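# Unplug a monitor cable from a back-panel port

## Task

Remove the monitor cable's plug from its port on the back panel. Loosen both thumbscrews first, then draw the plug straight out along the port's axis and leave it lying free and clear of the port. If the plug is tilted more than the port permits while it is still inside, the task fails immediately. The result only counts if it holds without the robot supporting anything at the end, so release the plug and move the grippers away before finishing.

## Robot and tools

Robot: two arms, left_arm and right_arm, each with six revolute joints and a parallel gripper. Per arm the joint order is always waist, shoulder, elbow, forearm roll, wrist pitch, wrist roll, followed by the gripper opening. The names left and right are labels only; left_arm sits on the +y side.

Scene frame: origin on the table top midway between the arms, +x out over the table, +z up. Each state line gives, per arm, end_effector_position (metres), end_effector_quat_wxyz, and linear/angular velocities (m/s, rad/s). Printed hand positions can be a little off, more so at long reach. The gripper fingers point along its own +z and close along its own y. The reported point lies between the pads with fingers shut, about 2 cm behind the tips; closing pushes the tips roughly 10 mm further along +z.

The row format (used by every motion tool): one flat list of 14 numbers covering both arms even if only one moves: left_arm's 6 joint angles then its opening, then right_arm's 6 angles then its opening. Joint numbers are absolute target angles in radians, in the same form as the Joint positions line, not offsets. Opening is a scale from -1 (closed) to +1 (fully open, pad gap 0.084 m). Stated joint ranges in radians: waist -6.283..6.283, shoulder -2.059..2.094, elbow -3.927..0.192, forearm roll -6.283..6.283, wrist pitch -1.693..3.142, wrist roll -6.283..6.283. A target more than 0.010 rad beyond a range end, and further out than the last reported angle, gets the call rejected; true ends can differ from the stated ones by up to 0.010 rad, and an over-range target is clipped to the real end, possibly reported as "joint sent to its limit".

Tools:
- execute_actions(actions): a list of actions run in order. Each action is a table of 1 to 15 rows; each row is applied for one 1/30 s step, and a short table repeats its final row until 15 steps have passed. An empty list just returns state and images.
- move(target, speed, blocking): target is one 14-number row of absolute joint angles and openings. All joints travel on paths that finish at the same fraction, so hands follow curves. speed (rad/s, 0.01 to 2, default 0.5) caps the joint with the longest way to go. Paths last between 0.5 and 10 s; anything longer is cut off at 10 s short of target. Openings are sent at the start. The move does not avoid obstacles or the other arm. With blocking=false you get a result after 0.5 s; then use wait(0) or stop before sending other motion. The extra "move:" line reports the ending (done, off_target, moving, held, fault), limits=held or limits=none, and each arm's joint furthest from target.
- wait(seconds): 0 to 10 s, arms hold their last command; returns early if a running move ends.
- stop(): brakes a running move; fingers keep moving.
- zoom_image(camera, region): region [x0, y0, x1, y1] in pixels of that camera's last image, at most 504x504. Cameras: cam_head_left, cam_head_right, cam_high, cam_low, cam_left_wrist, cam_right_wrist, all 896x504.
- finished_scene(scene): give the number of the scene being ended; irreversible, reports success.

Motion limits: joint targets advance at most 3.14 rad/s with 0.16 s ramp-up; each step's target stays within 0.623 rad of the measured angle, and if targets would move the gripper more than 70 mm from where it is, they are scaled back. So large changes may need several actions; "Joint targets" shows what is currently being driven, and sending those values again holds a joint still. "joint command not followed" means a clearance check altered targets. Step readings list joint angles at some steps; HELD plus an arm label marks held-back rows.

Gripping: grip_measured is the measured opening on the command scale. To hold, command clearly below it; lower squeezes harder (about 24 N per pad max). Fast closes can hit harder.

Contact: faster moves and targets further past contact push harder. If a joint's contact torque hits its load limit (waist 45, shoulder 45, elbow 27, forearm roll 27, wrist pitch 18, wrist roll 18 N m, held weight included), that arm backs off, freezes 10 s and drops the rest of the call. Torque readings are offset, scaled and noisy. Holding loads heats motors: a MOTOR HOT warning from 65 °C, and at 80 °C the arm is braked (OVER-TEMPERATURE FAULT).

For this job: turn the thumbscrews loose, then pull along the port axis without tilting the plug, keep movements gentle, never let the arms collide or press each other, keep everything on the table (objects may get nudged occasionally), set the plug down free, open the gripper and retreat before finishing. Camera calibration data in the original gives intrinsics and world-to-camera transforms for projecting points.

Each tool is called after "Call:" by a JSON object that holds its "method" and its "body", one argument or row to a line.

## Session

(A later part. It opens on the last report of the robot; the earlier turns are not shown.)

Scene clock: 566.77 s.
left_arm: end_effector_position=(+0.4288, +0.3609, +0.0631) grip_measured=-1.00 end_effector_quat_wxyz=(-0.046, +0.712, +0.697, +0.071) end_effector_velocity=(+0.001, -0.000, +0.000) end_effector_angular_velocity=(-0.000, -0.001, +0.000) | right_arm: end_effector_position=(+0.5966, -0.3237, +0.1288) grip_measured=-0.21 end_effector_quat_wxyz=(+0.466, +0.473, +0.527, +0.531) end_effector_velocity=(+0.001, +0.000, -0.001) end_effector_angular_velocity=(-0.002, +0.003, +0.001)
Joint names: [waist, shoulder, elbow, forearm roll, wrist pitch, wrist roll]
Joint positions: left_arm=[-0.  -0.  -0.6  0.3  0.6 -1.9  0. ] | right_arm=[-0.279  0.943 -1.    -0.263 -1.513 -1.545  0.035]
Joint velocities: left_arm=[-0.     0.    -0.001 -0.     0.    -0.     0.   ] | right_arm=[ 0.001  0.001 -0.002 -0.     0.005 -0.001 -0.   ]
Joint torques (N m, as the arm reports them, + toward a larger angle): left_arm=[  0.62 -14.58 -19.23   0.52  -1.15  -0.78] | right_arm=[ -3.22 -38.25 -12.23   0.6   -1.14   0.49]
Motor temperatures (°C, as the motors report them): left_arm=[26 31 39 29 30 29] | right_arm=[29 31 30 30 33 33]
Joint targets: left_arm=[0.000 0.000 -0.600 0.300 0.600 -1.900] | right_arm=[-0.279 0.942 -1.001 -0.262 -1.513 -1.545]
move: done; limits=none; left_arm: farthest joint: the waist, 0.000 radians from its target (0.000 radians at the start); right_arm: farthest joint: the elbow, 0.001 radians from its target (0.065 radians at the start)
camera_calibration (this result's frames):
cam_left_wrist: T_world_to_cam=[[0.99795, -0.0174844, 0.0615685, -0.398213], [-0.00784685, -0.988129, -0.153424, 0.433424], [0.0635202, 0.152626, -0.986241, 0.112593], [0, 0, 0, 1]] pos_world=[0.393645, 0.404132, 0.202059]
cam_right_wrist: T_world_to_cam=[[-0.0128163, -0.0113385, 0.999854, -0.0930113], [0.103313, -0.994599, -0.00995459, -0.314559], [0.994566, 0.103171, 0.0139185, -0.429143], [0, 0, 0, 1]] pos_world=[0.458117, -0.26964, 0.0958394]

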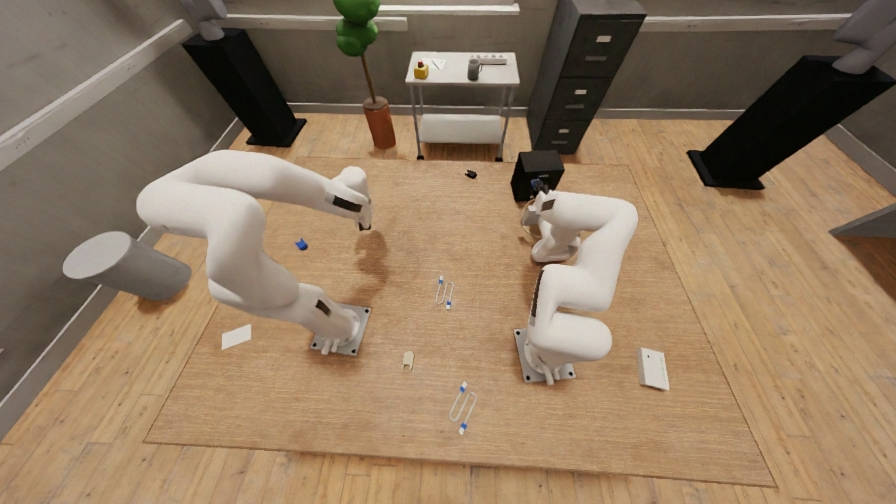

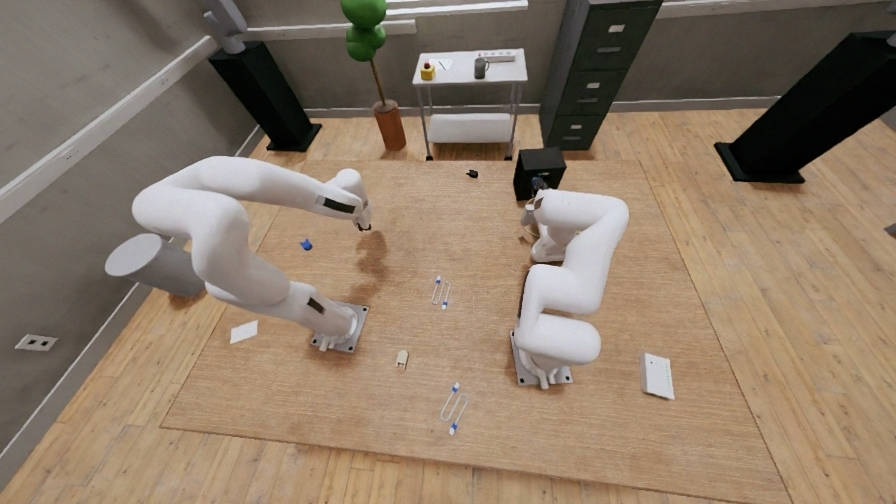

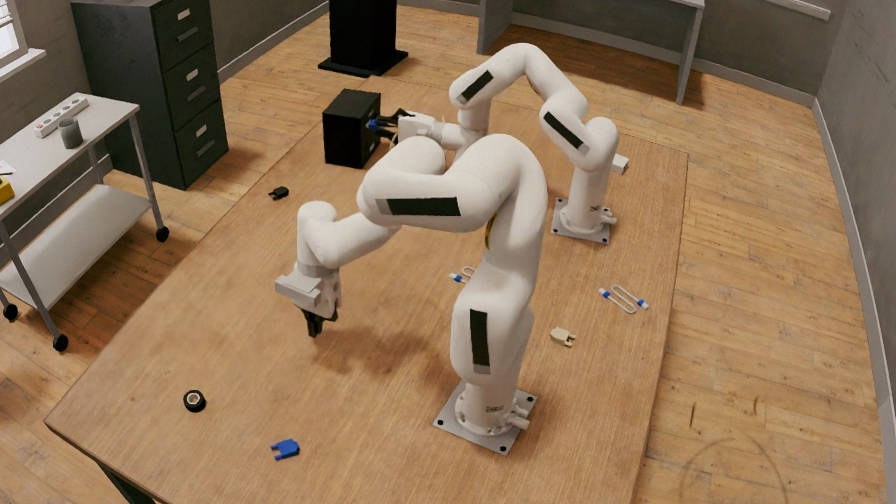

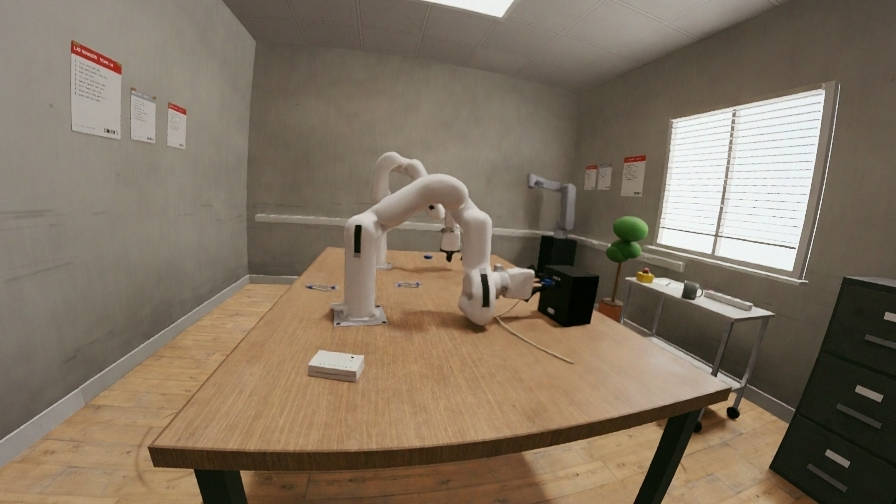

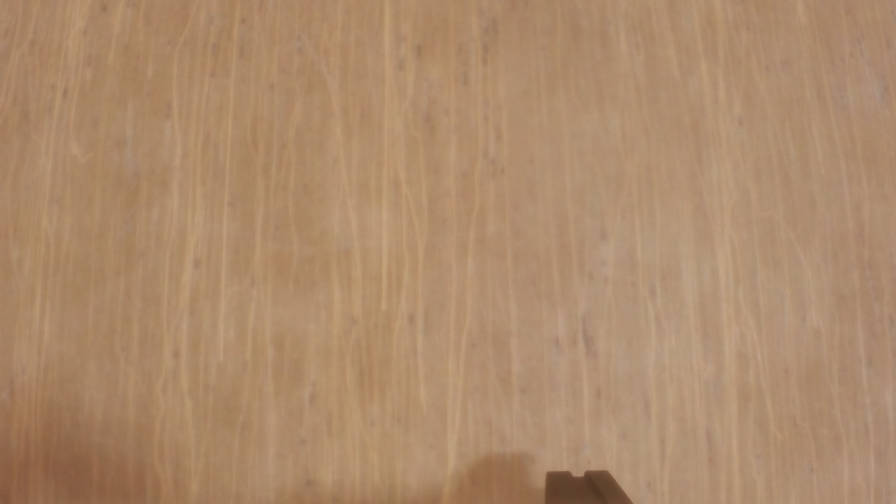

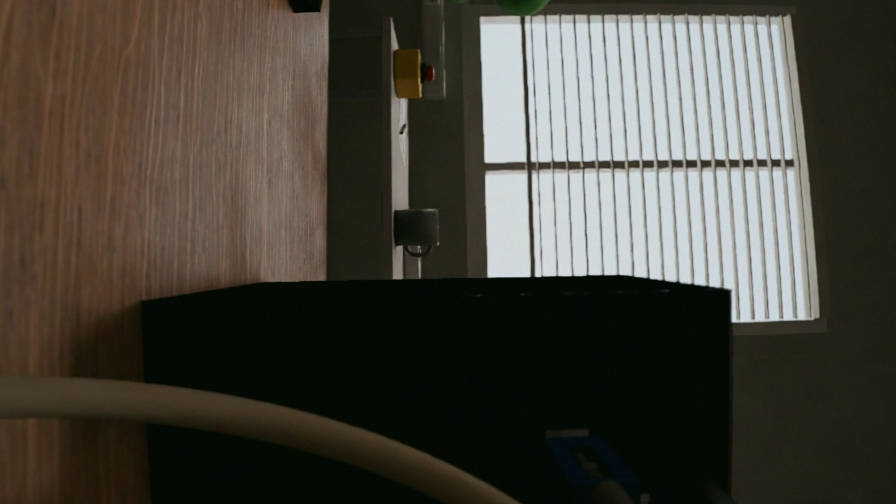

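Call:
{"method": "move", "body": {
  "target": [0,0,-0.6,0.3,0.6,-1.9,-1,-0.279,0.9425,-1.0008,-0.2625,-1.5127,-1.556,-1],
  "speed": 0.05
}}

Call:
{"method": "move", "body": {
  "target": [0,0,-0.6,0.3,0.6,-1.9,-1,-0.2818,0.9386,-0.9845,-0.2653,-1.5251,-1.559,-1],
  "speed": 0.01
}}

Call:
{"method": "zoom_image", "body": {
  "camera": "cam_high",
  "region": [320,80,460,170]
}}

Scene clock: 578.67 s.
left_arm: end_effector_position=(+0.4288, +0.3609, +0.0631) grip_measured=-1.00 end_effector_quat_wxyz=(-0.046, +0.712, +0.697, +0.071) end_effector_velocity=(+0.000, -0.000, +0.000) end_effector_angular_velocity=(-0.000, -0.001, +0.000) | right_arm: end_effector_position=(+0.5969, -0.3239, +0.1299) grip_measured=-0.64 end_effector_quat_wxyz=(+0.469, +0.469, +0.529, +0.529) end_effector_velocity=(-0.000, +0.000, -0.001) end_effector_angular_velocity=(-0.004, +0.002, +0.000)
Joint names: [waist, shoulder, elbow, forearm roll, wrist pitch, wrist roll]
Joint positions: left_arm=[ 0.   0.  -0.6  0.3  0.6 -1.9  0. ] | right_arm=[-0.279  0.942 -1.001 -0.262 -1.514 -1.556  0.016]
Joint velocities: left_arm=[-0.001 -0.    -0.001 -0.     0.    -0.     0.   ] | right_arm=[-0.     0.001  0.    -0.     0.001 -0.004 -0.   ]
Joint torques (N m, as the arm reports them, + toward a larger angle): left_arm=[  0.9  -16.05 -19.54   0.38  -1.45  -0.95] | right_arm=[ -1.71 -32.1  -12.44   0.38   1.88   0.56]
Motor temperatures (°C, as the motors report them): left_arm=[26 31 39 29 30 29] | right_arm=[29 31 30 30 33 33]
Joint targets: left_arm=[0.000 0.000 -0.600 0.300 0.600 -1.900] | right_arm=[-0.279 0.942 -1.001 -0.262 -1.513 -1.556]
move: done; limits=none; left_arm: farthest joint: the waist, 0.000 radians from its target (0.000 radians at the start); right_arm: farthest joint: the shoulder, 0.001 radians from its target (0.000 radians at the start)
camera_calibration (this result's frames):
cam_left_wrist: T_world_to_cam=[[0.99795, -0.0174843, 0.0615681, -0.398213], [-0.00784684, -0.988129, -0.153424, 0.433424], [0.0635197, 0.152626, -0.986241, 0.112593], [0, 0, 0, 1]] pos_world=[0.393645, 0.404132, 0.202058]
cam_right_wrist: T_world_to_cam=[[-0.0167952, -0.000555889, 0.999859, -0.0881835], [0.102866, -0.994695, 0.00117488, -0.316053], [0.994553, 0.102871, 0.0167633, -0.429858], [0, 0, 0, 1]] pos_world=[0.458547, -0.270205, 0.0957482]

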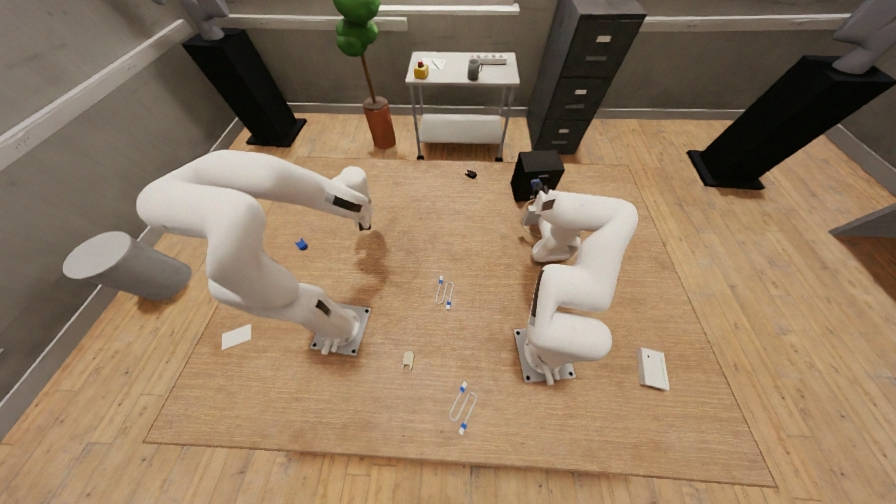

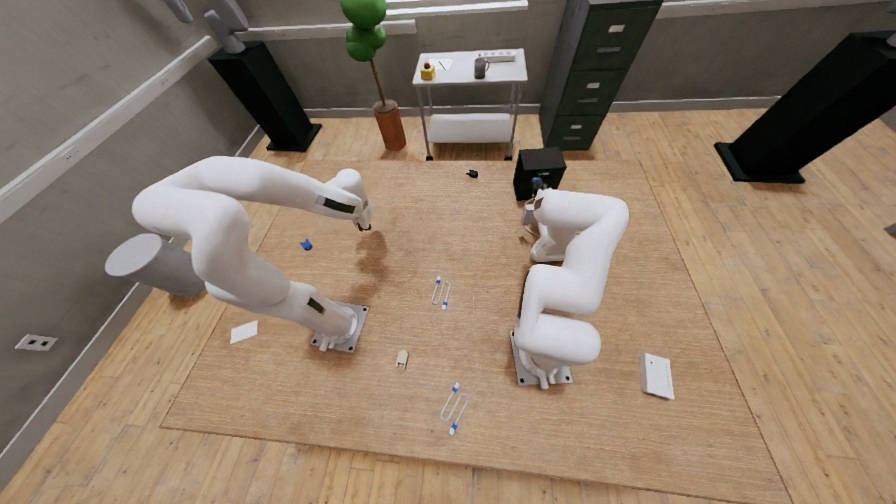

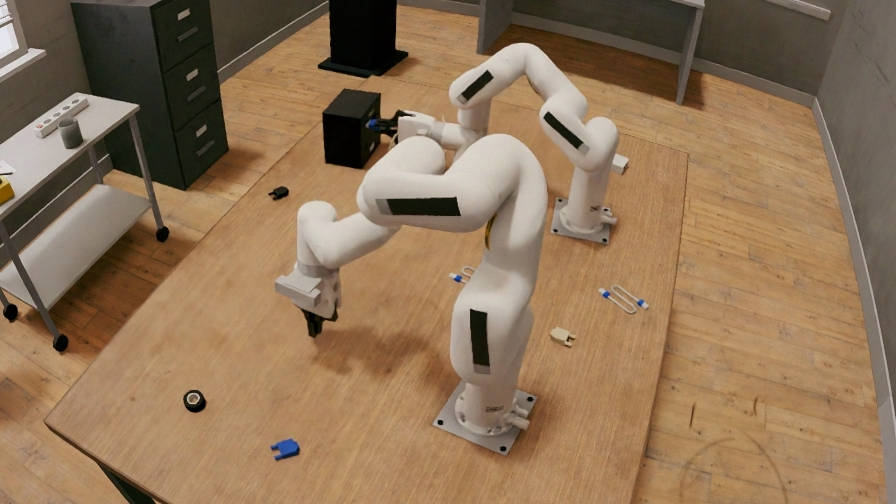

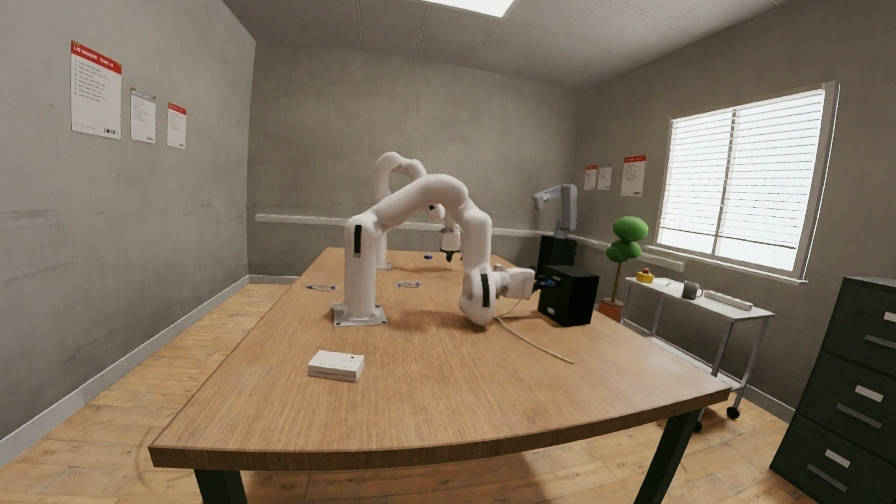

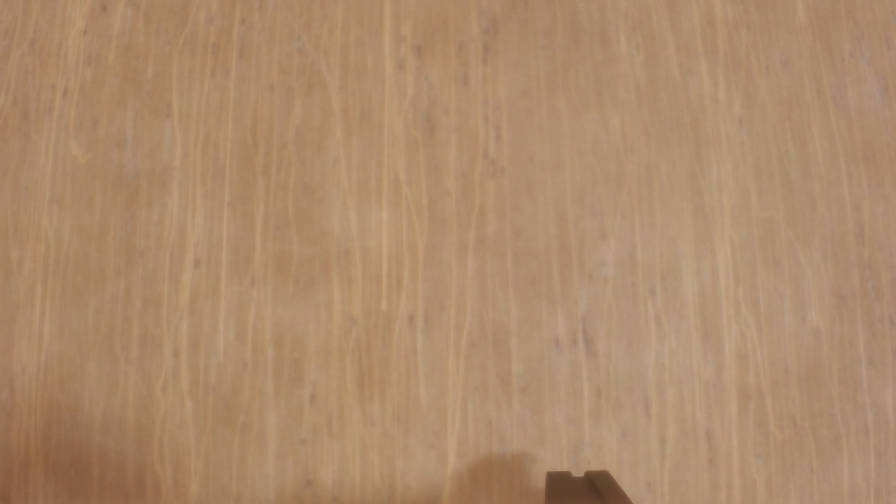

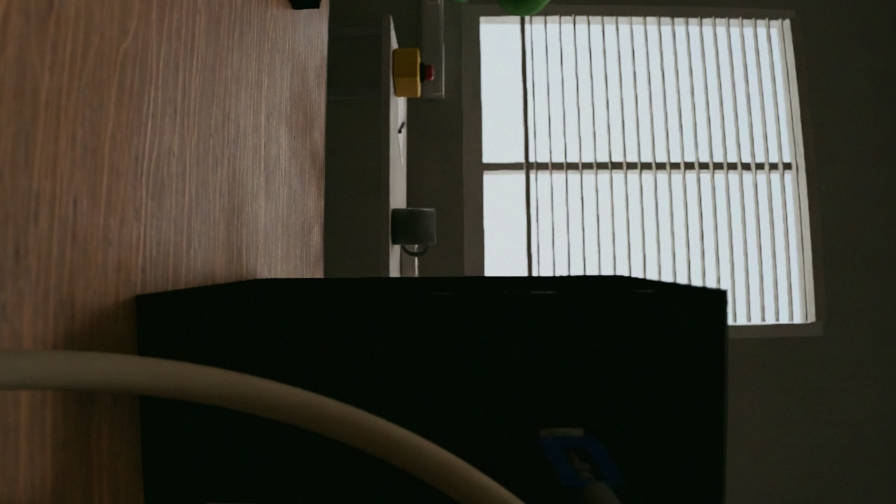

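Scene clock: 580.53 s.
left_arm: end_effector_position=(+0.4288, +0.3609, +0.0631) grip_measured=-1.00 end_effector_quat_wxyz=(-0.046, +0.712, +0.697, +0.071) end_effector_velocity=(+0.000, +0.000, +0.000) end_effector_angular_velocity=(+0.000, -0.001, +0.001) | right_arm: end_effector_position=(+0.5923, -0.3240, +0.1293) grip_measured=-0.65 end_effector_quat_wxyz=(+0.469, +0.469, +0.529, +0.529) end_effector_velocity=(-0.000, +0.000, -0.000) end_effector_angular_velocity=(-0.001, +0.001, -0.000)
Joint names: [waist, shoulder, elbow, forearm roll, wrist pitch, wrist roll]
Joint positions: left_arm=[ 0.  -0.  -0.6  0.3  0.6 -1.9  0. ] | right_arm=[-0.281  0.938 -0.985 -0.265 -1.525 -1.559  0.016]
Joint velocities: left_arm=[ 0.001 -0.    -0.001  0.001 -0.    -0.001  0.   ] | right_arm=[ 0.     0.     0.001  0.    -0.    -0.001 -0.   ]
Joint torques (N m, as the arm reports them, + toward a larger angle): left_arm=[  0.06 -15.58 -19.23   0.18  -1.27  -0.61] | right_arm=[ -6.87 -28.65   0.4    0.08  -2.53   0.63]
Motor temperatures (°C, as the motors report them): left_arm=[26 31 39 29 30 29] | right_arm=[29 31 30 30 33 33]
Joint targets: left_arm=[0.000 0.000 -0.600 0.300 0.600 -1.900] | right_arm=[-0.282 0.939 -0.984 -0.265 -1.525 -1.559]
move: done; limits=none; left_arm: farthest joint: the waist, 0.000 radians from its target (0.000 radians at the start); right_arm: farthest joint: the elbow, 0.001 radians from its target (0.016 radians at the start)
camera_calibration (this result's frames):
cam_left_wrist: T_world_to_cam=[[0.99795, -0.017484, 0.0615681, -0.398213], [-0.0078465, -0.988129, -0.153424, 0.433424], [0.0635197, 0.152626, -0.986241, 0.112593], [0, 0, 0, 1]] pos_world=[0.393645, 0.404132, 0.202058]
cam_right_wrist: T_world_to_cam=[[-0.0156779, -0.00031155, 0.999877, -0.0882956], [0.10388, -0.994589, 0.00131891, -0.316237], [0.994466, 0.103887, 0.0156254, -0.424761], [0, 0, 0, 1]] pos_world=[0.453877, -0.270426, 0.0953389]

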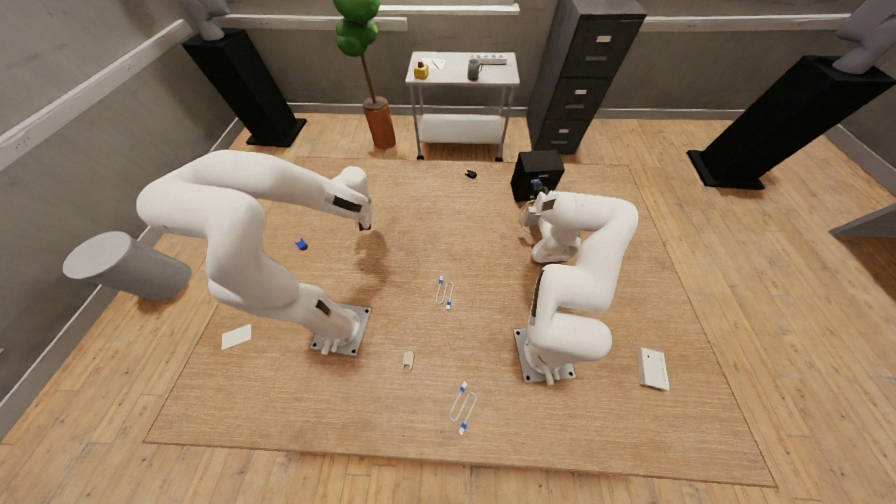

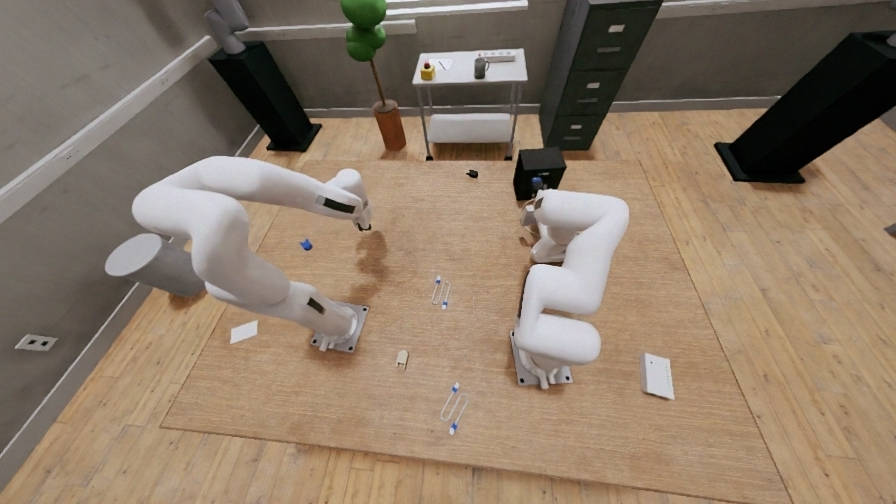

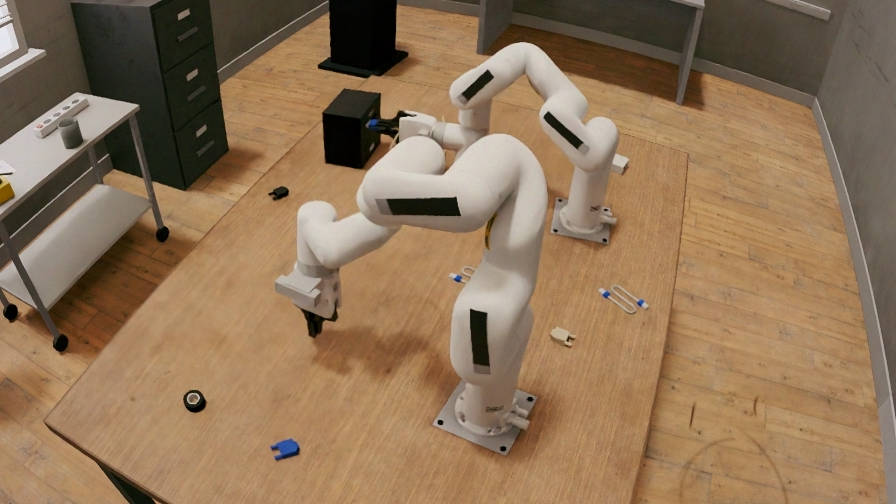

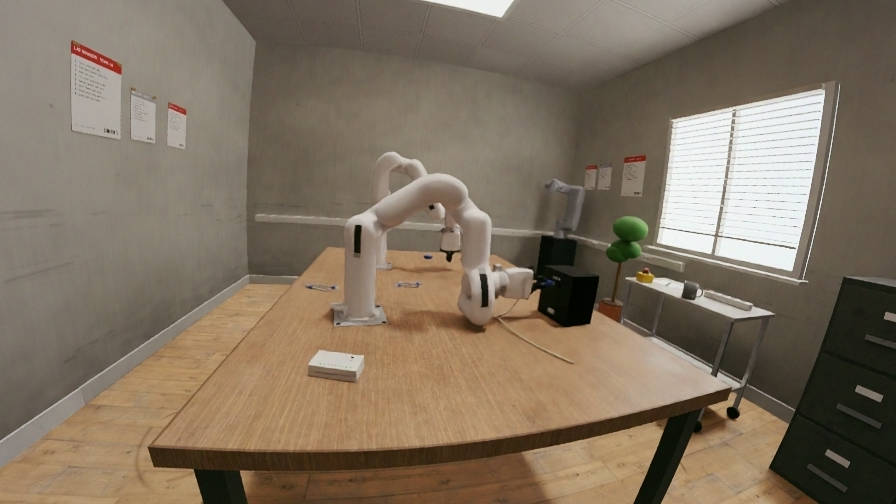

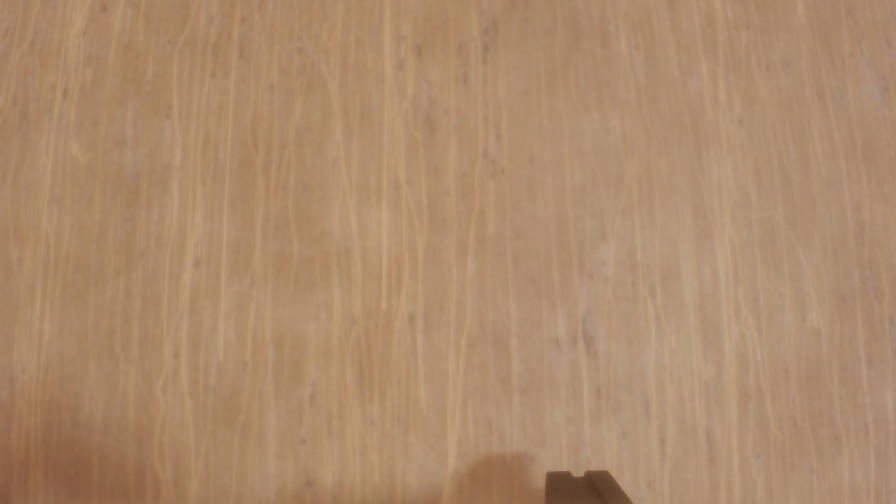

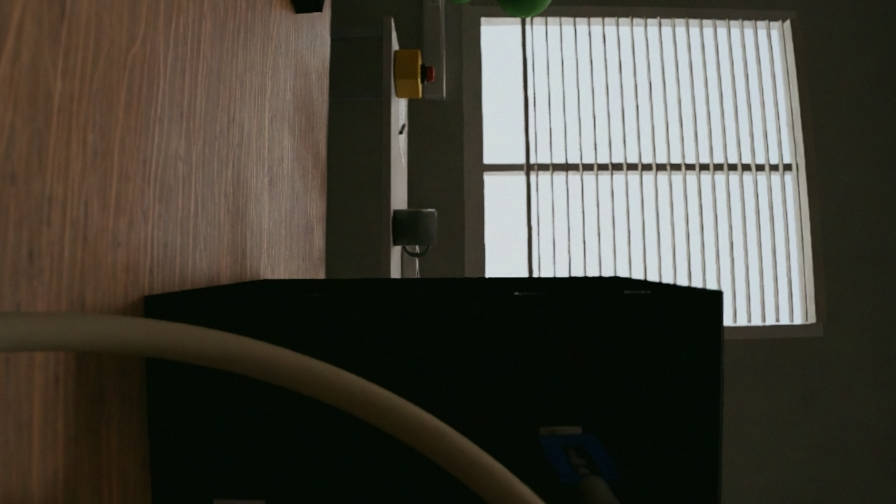

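Region (320, 80, 460, 170) of cam_high's 896x504 image, scaled by 3.600, with more detail than that image has; it fills the top 324 rows of this view, and the rest is white.

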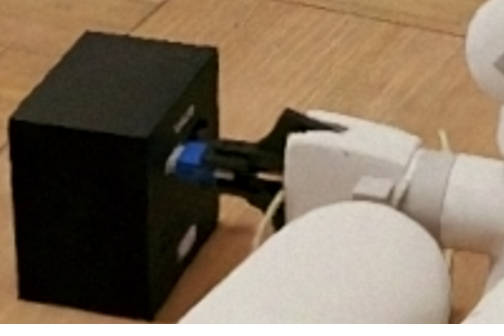

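Call:
{"method": "move", "body": {
  "target": [0,0,-0.6,0.3,0.6,-1.9,-1,-0.2835,0.9363,-0.9747,-0.267,-1.5326,-1.561,-1],
  "speed": 0.01
}}

Call:
{"method": "zoom_image", "body": {
  "camera": "cam_high",
  "region": [320,80,460,170]
}}

Scene clock: 589.00 s.
left_arm: end_effector_position=(+0.4288, +0.3609, +0.0631) grip_measured=-1.00 end_effector_quat_wxyz=(-0.046, +0.712, +0.697, +0.071) end_effector_velocity=(+0.000, -0.000, +0.000) end_effector_angular_velocity=(-0.000, -0.001, -0.000) | right_arm: end_effector_position=(+0.5892, -0.3246, +0.1289) grip_measured=-0.65 end_effector_quat_wxyz=(+0.469, +0.469, +0.529, +0.529) end_effector_velocity=(-0.000, +0.000, -0.002) end_effector_angular_velocity=(-0.000, +0.004, +0.001)
Joint names: [waist, shoulder, elbow, forearm roll, wrist pitch, wrist roll]
Joint positions: left_arm=[ 0.   0.  -0.6  0.3  0.6 -1.9  0. ] | right_arm=[-0.284  0.936 -0.975 -0.267 -1.533 -1.561  0.016]
Joint velocities: left_arm=[-0.    -0.    -0.001  0.    -0.    -0.     0.   ] | right_arm=[ 0.     0.001  0.    -0.     0.003 -0.    -0.   ]
Joint torques (N m, as the arm reports them, + toward a larger angle): left_arm=[  0.34 -15.4  -19.88   0.    -0.9   -0.33] | right_arm=[ -8.44 -27.88   0.48   0.84  -2.16   0.41]
Motor temperatures (°C, as the motors report them): left_arm=[26 31 39 29 30 29] | right_arm=[29 31 30 30 33 33]
Joint targets: left_arm=[0.000 0.000 -0.600 0.300 0.600 -1.900] | right_arm=[-0.283 0.936 -0.975 -0.267 -1.533 -1.561]
move: done; limits=none; left_arm: farthest joint: the waist, 0.000 radians from its target (0.000 radians at the start); right_arm: farthest joint: the waist, 0.000 radians from its target (0.002 radians at the start)
camera_calibration (this result's frames):
cam_left_wrist: T_world_to_cam=[[0.99795, -0.017484, 0.0615679, -0.398213], [-0.00784655, -0.988129, -0.153424, 0.433424], [0.0635195, 0.152626, -0.986241, 0.112593], [0, 0, 0, 1]] pos_world=[0.393645, 0.404132, 0.202058]
cam_right_wrist: T_world_to_cam=[[-0.0151898, -0.000410856, 0.999885, -0.0882918], [0.103392, -0.99464, 0.00116198, -0.316184], [0.994525, 0.103397, 0.0151509, -0.421712], [0, 0, 0, 1]] pos_world=[0.450753, -0.270922, 0.0950383]

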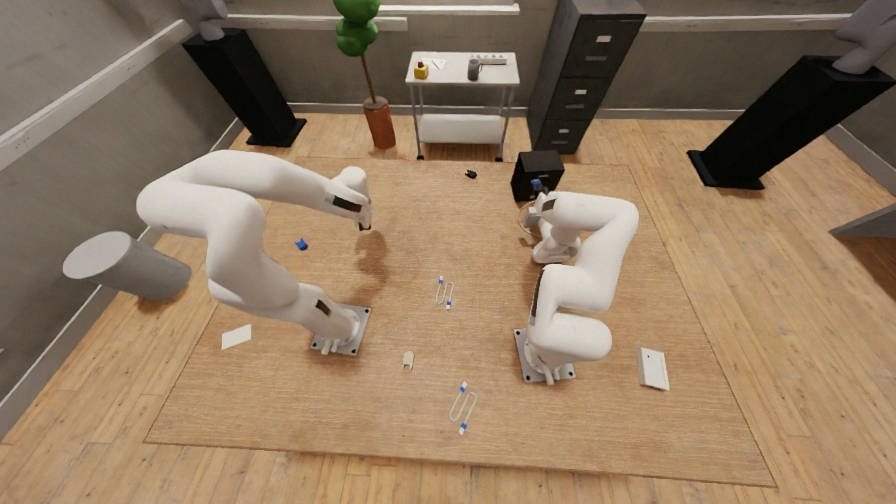

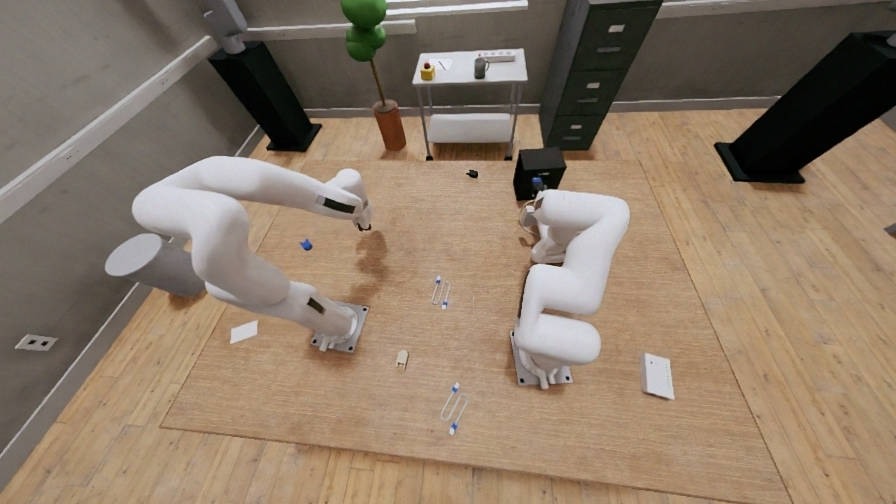

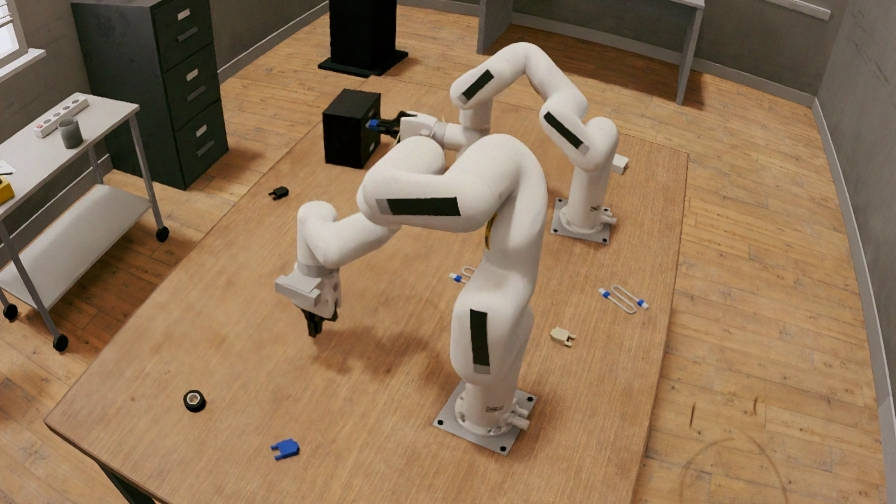

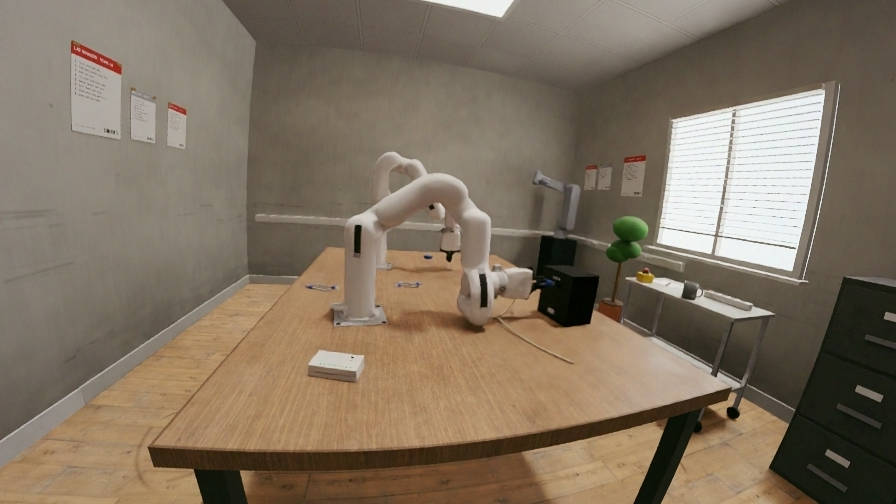

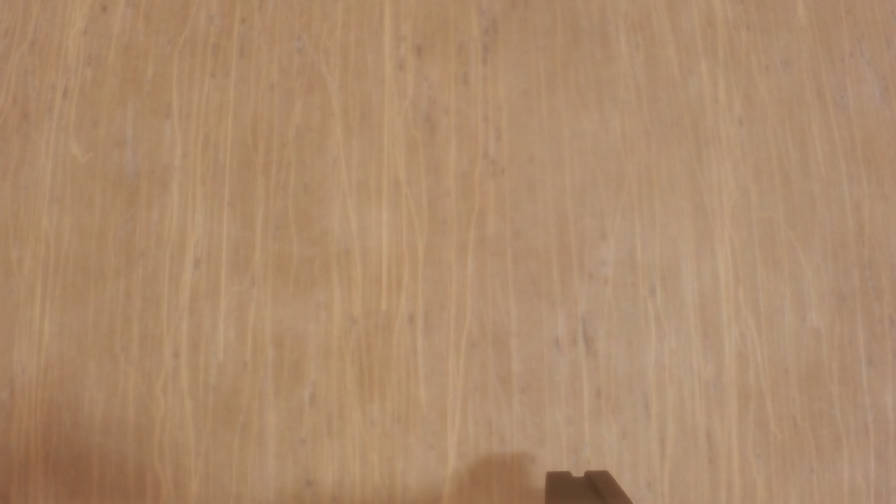

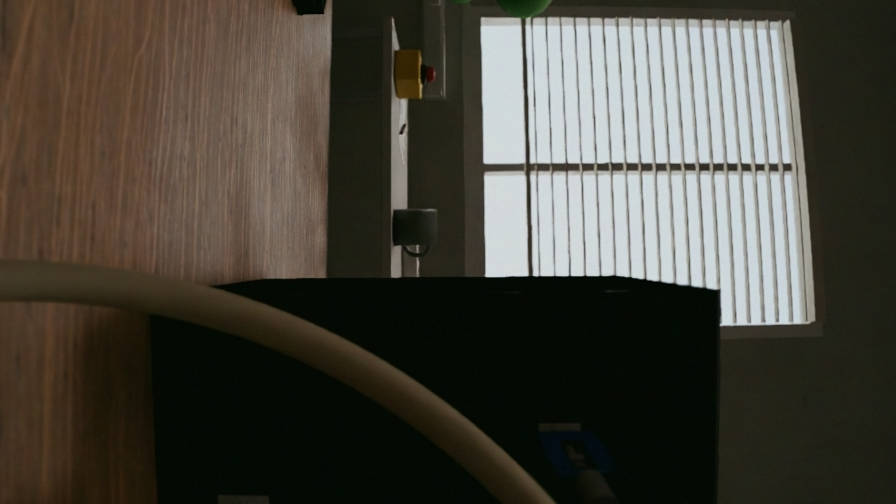

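Region (320, 80, 460, 170) of cam_high's 896x504 image, scaled by 3.600, with more detail than that image has; it fills the top 324 rows of this view, and the rest is white.

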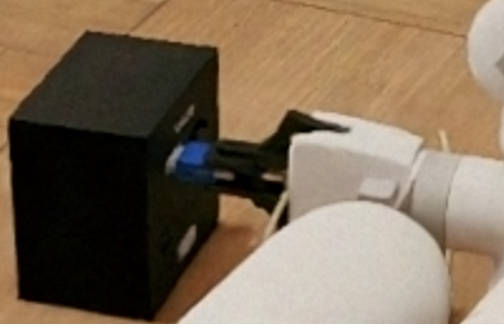

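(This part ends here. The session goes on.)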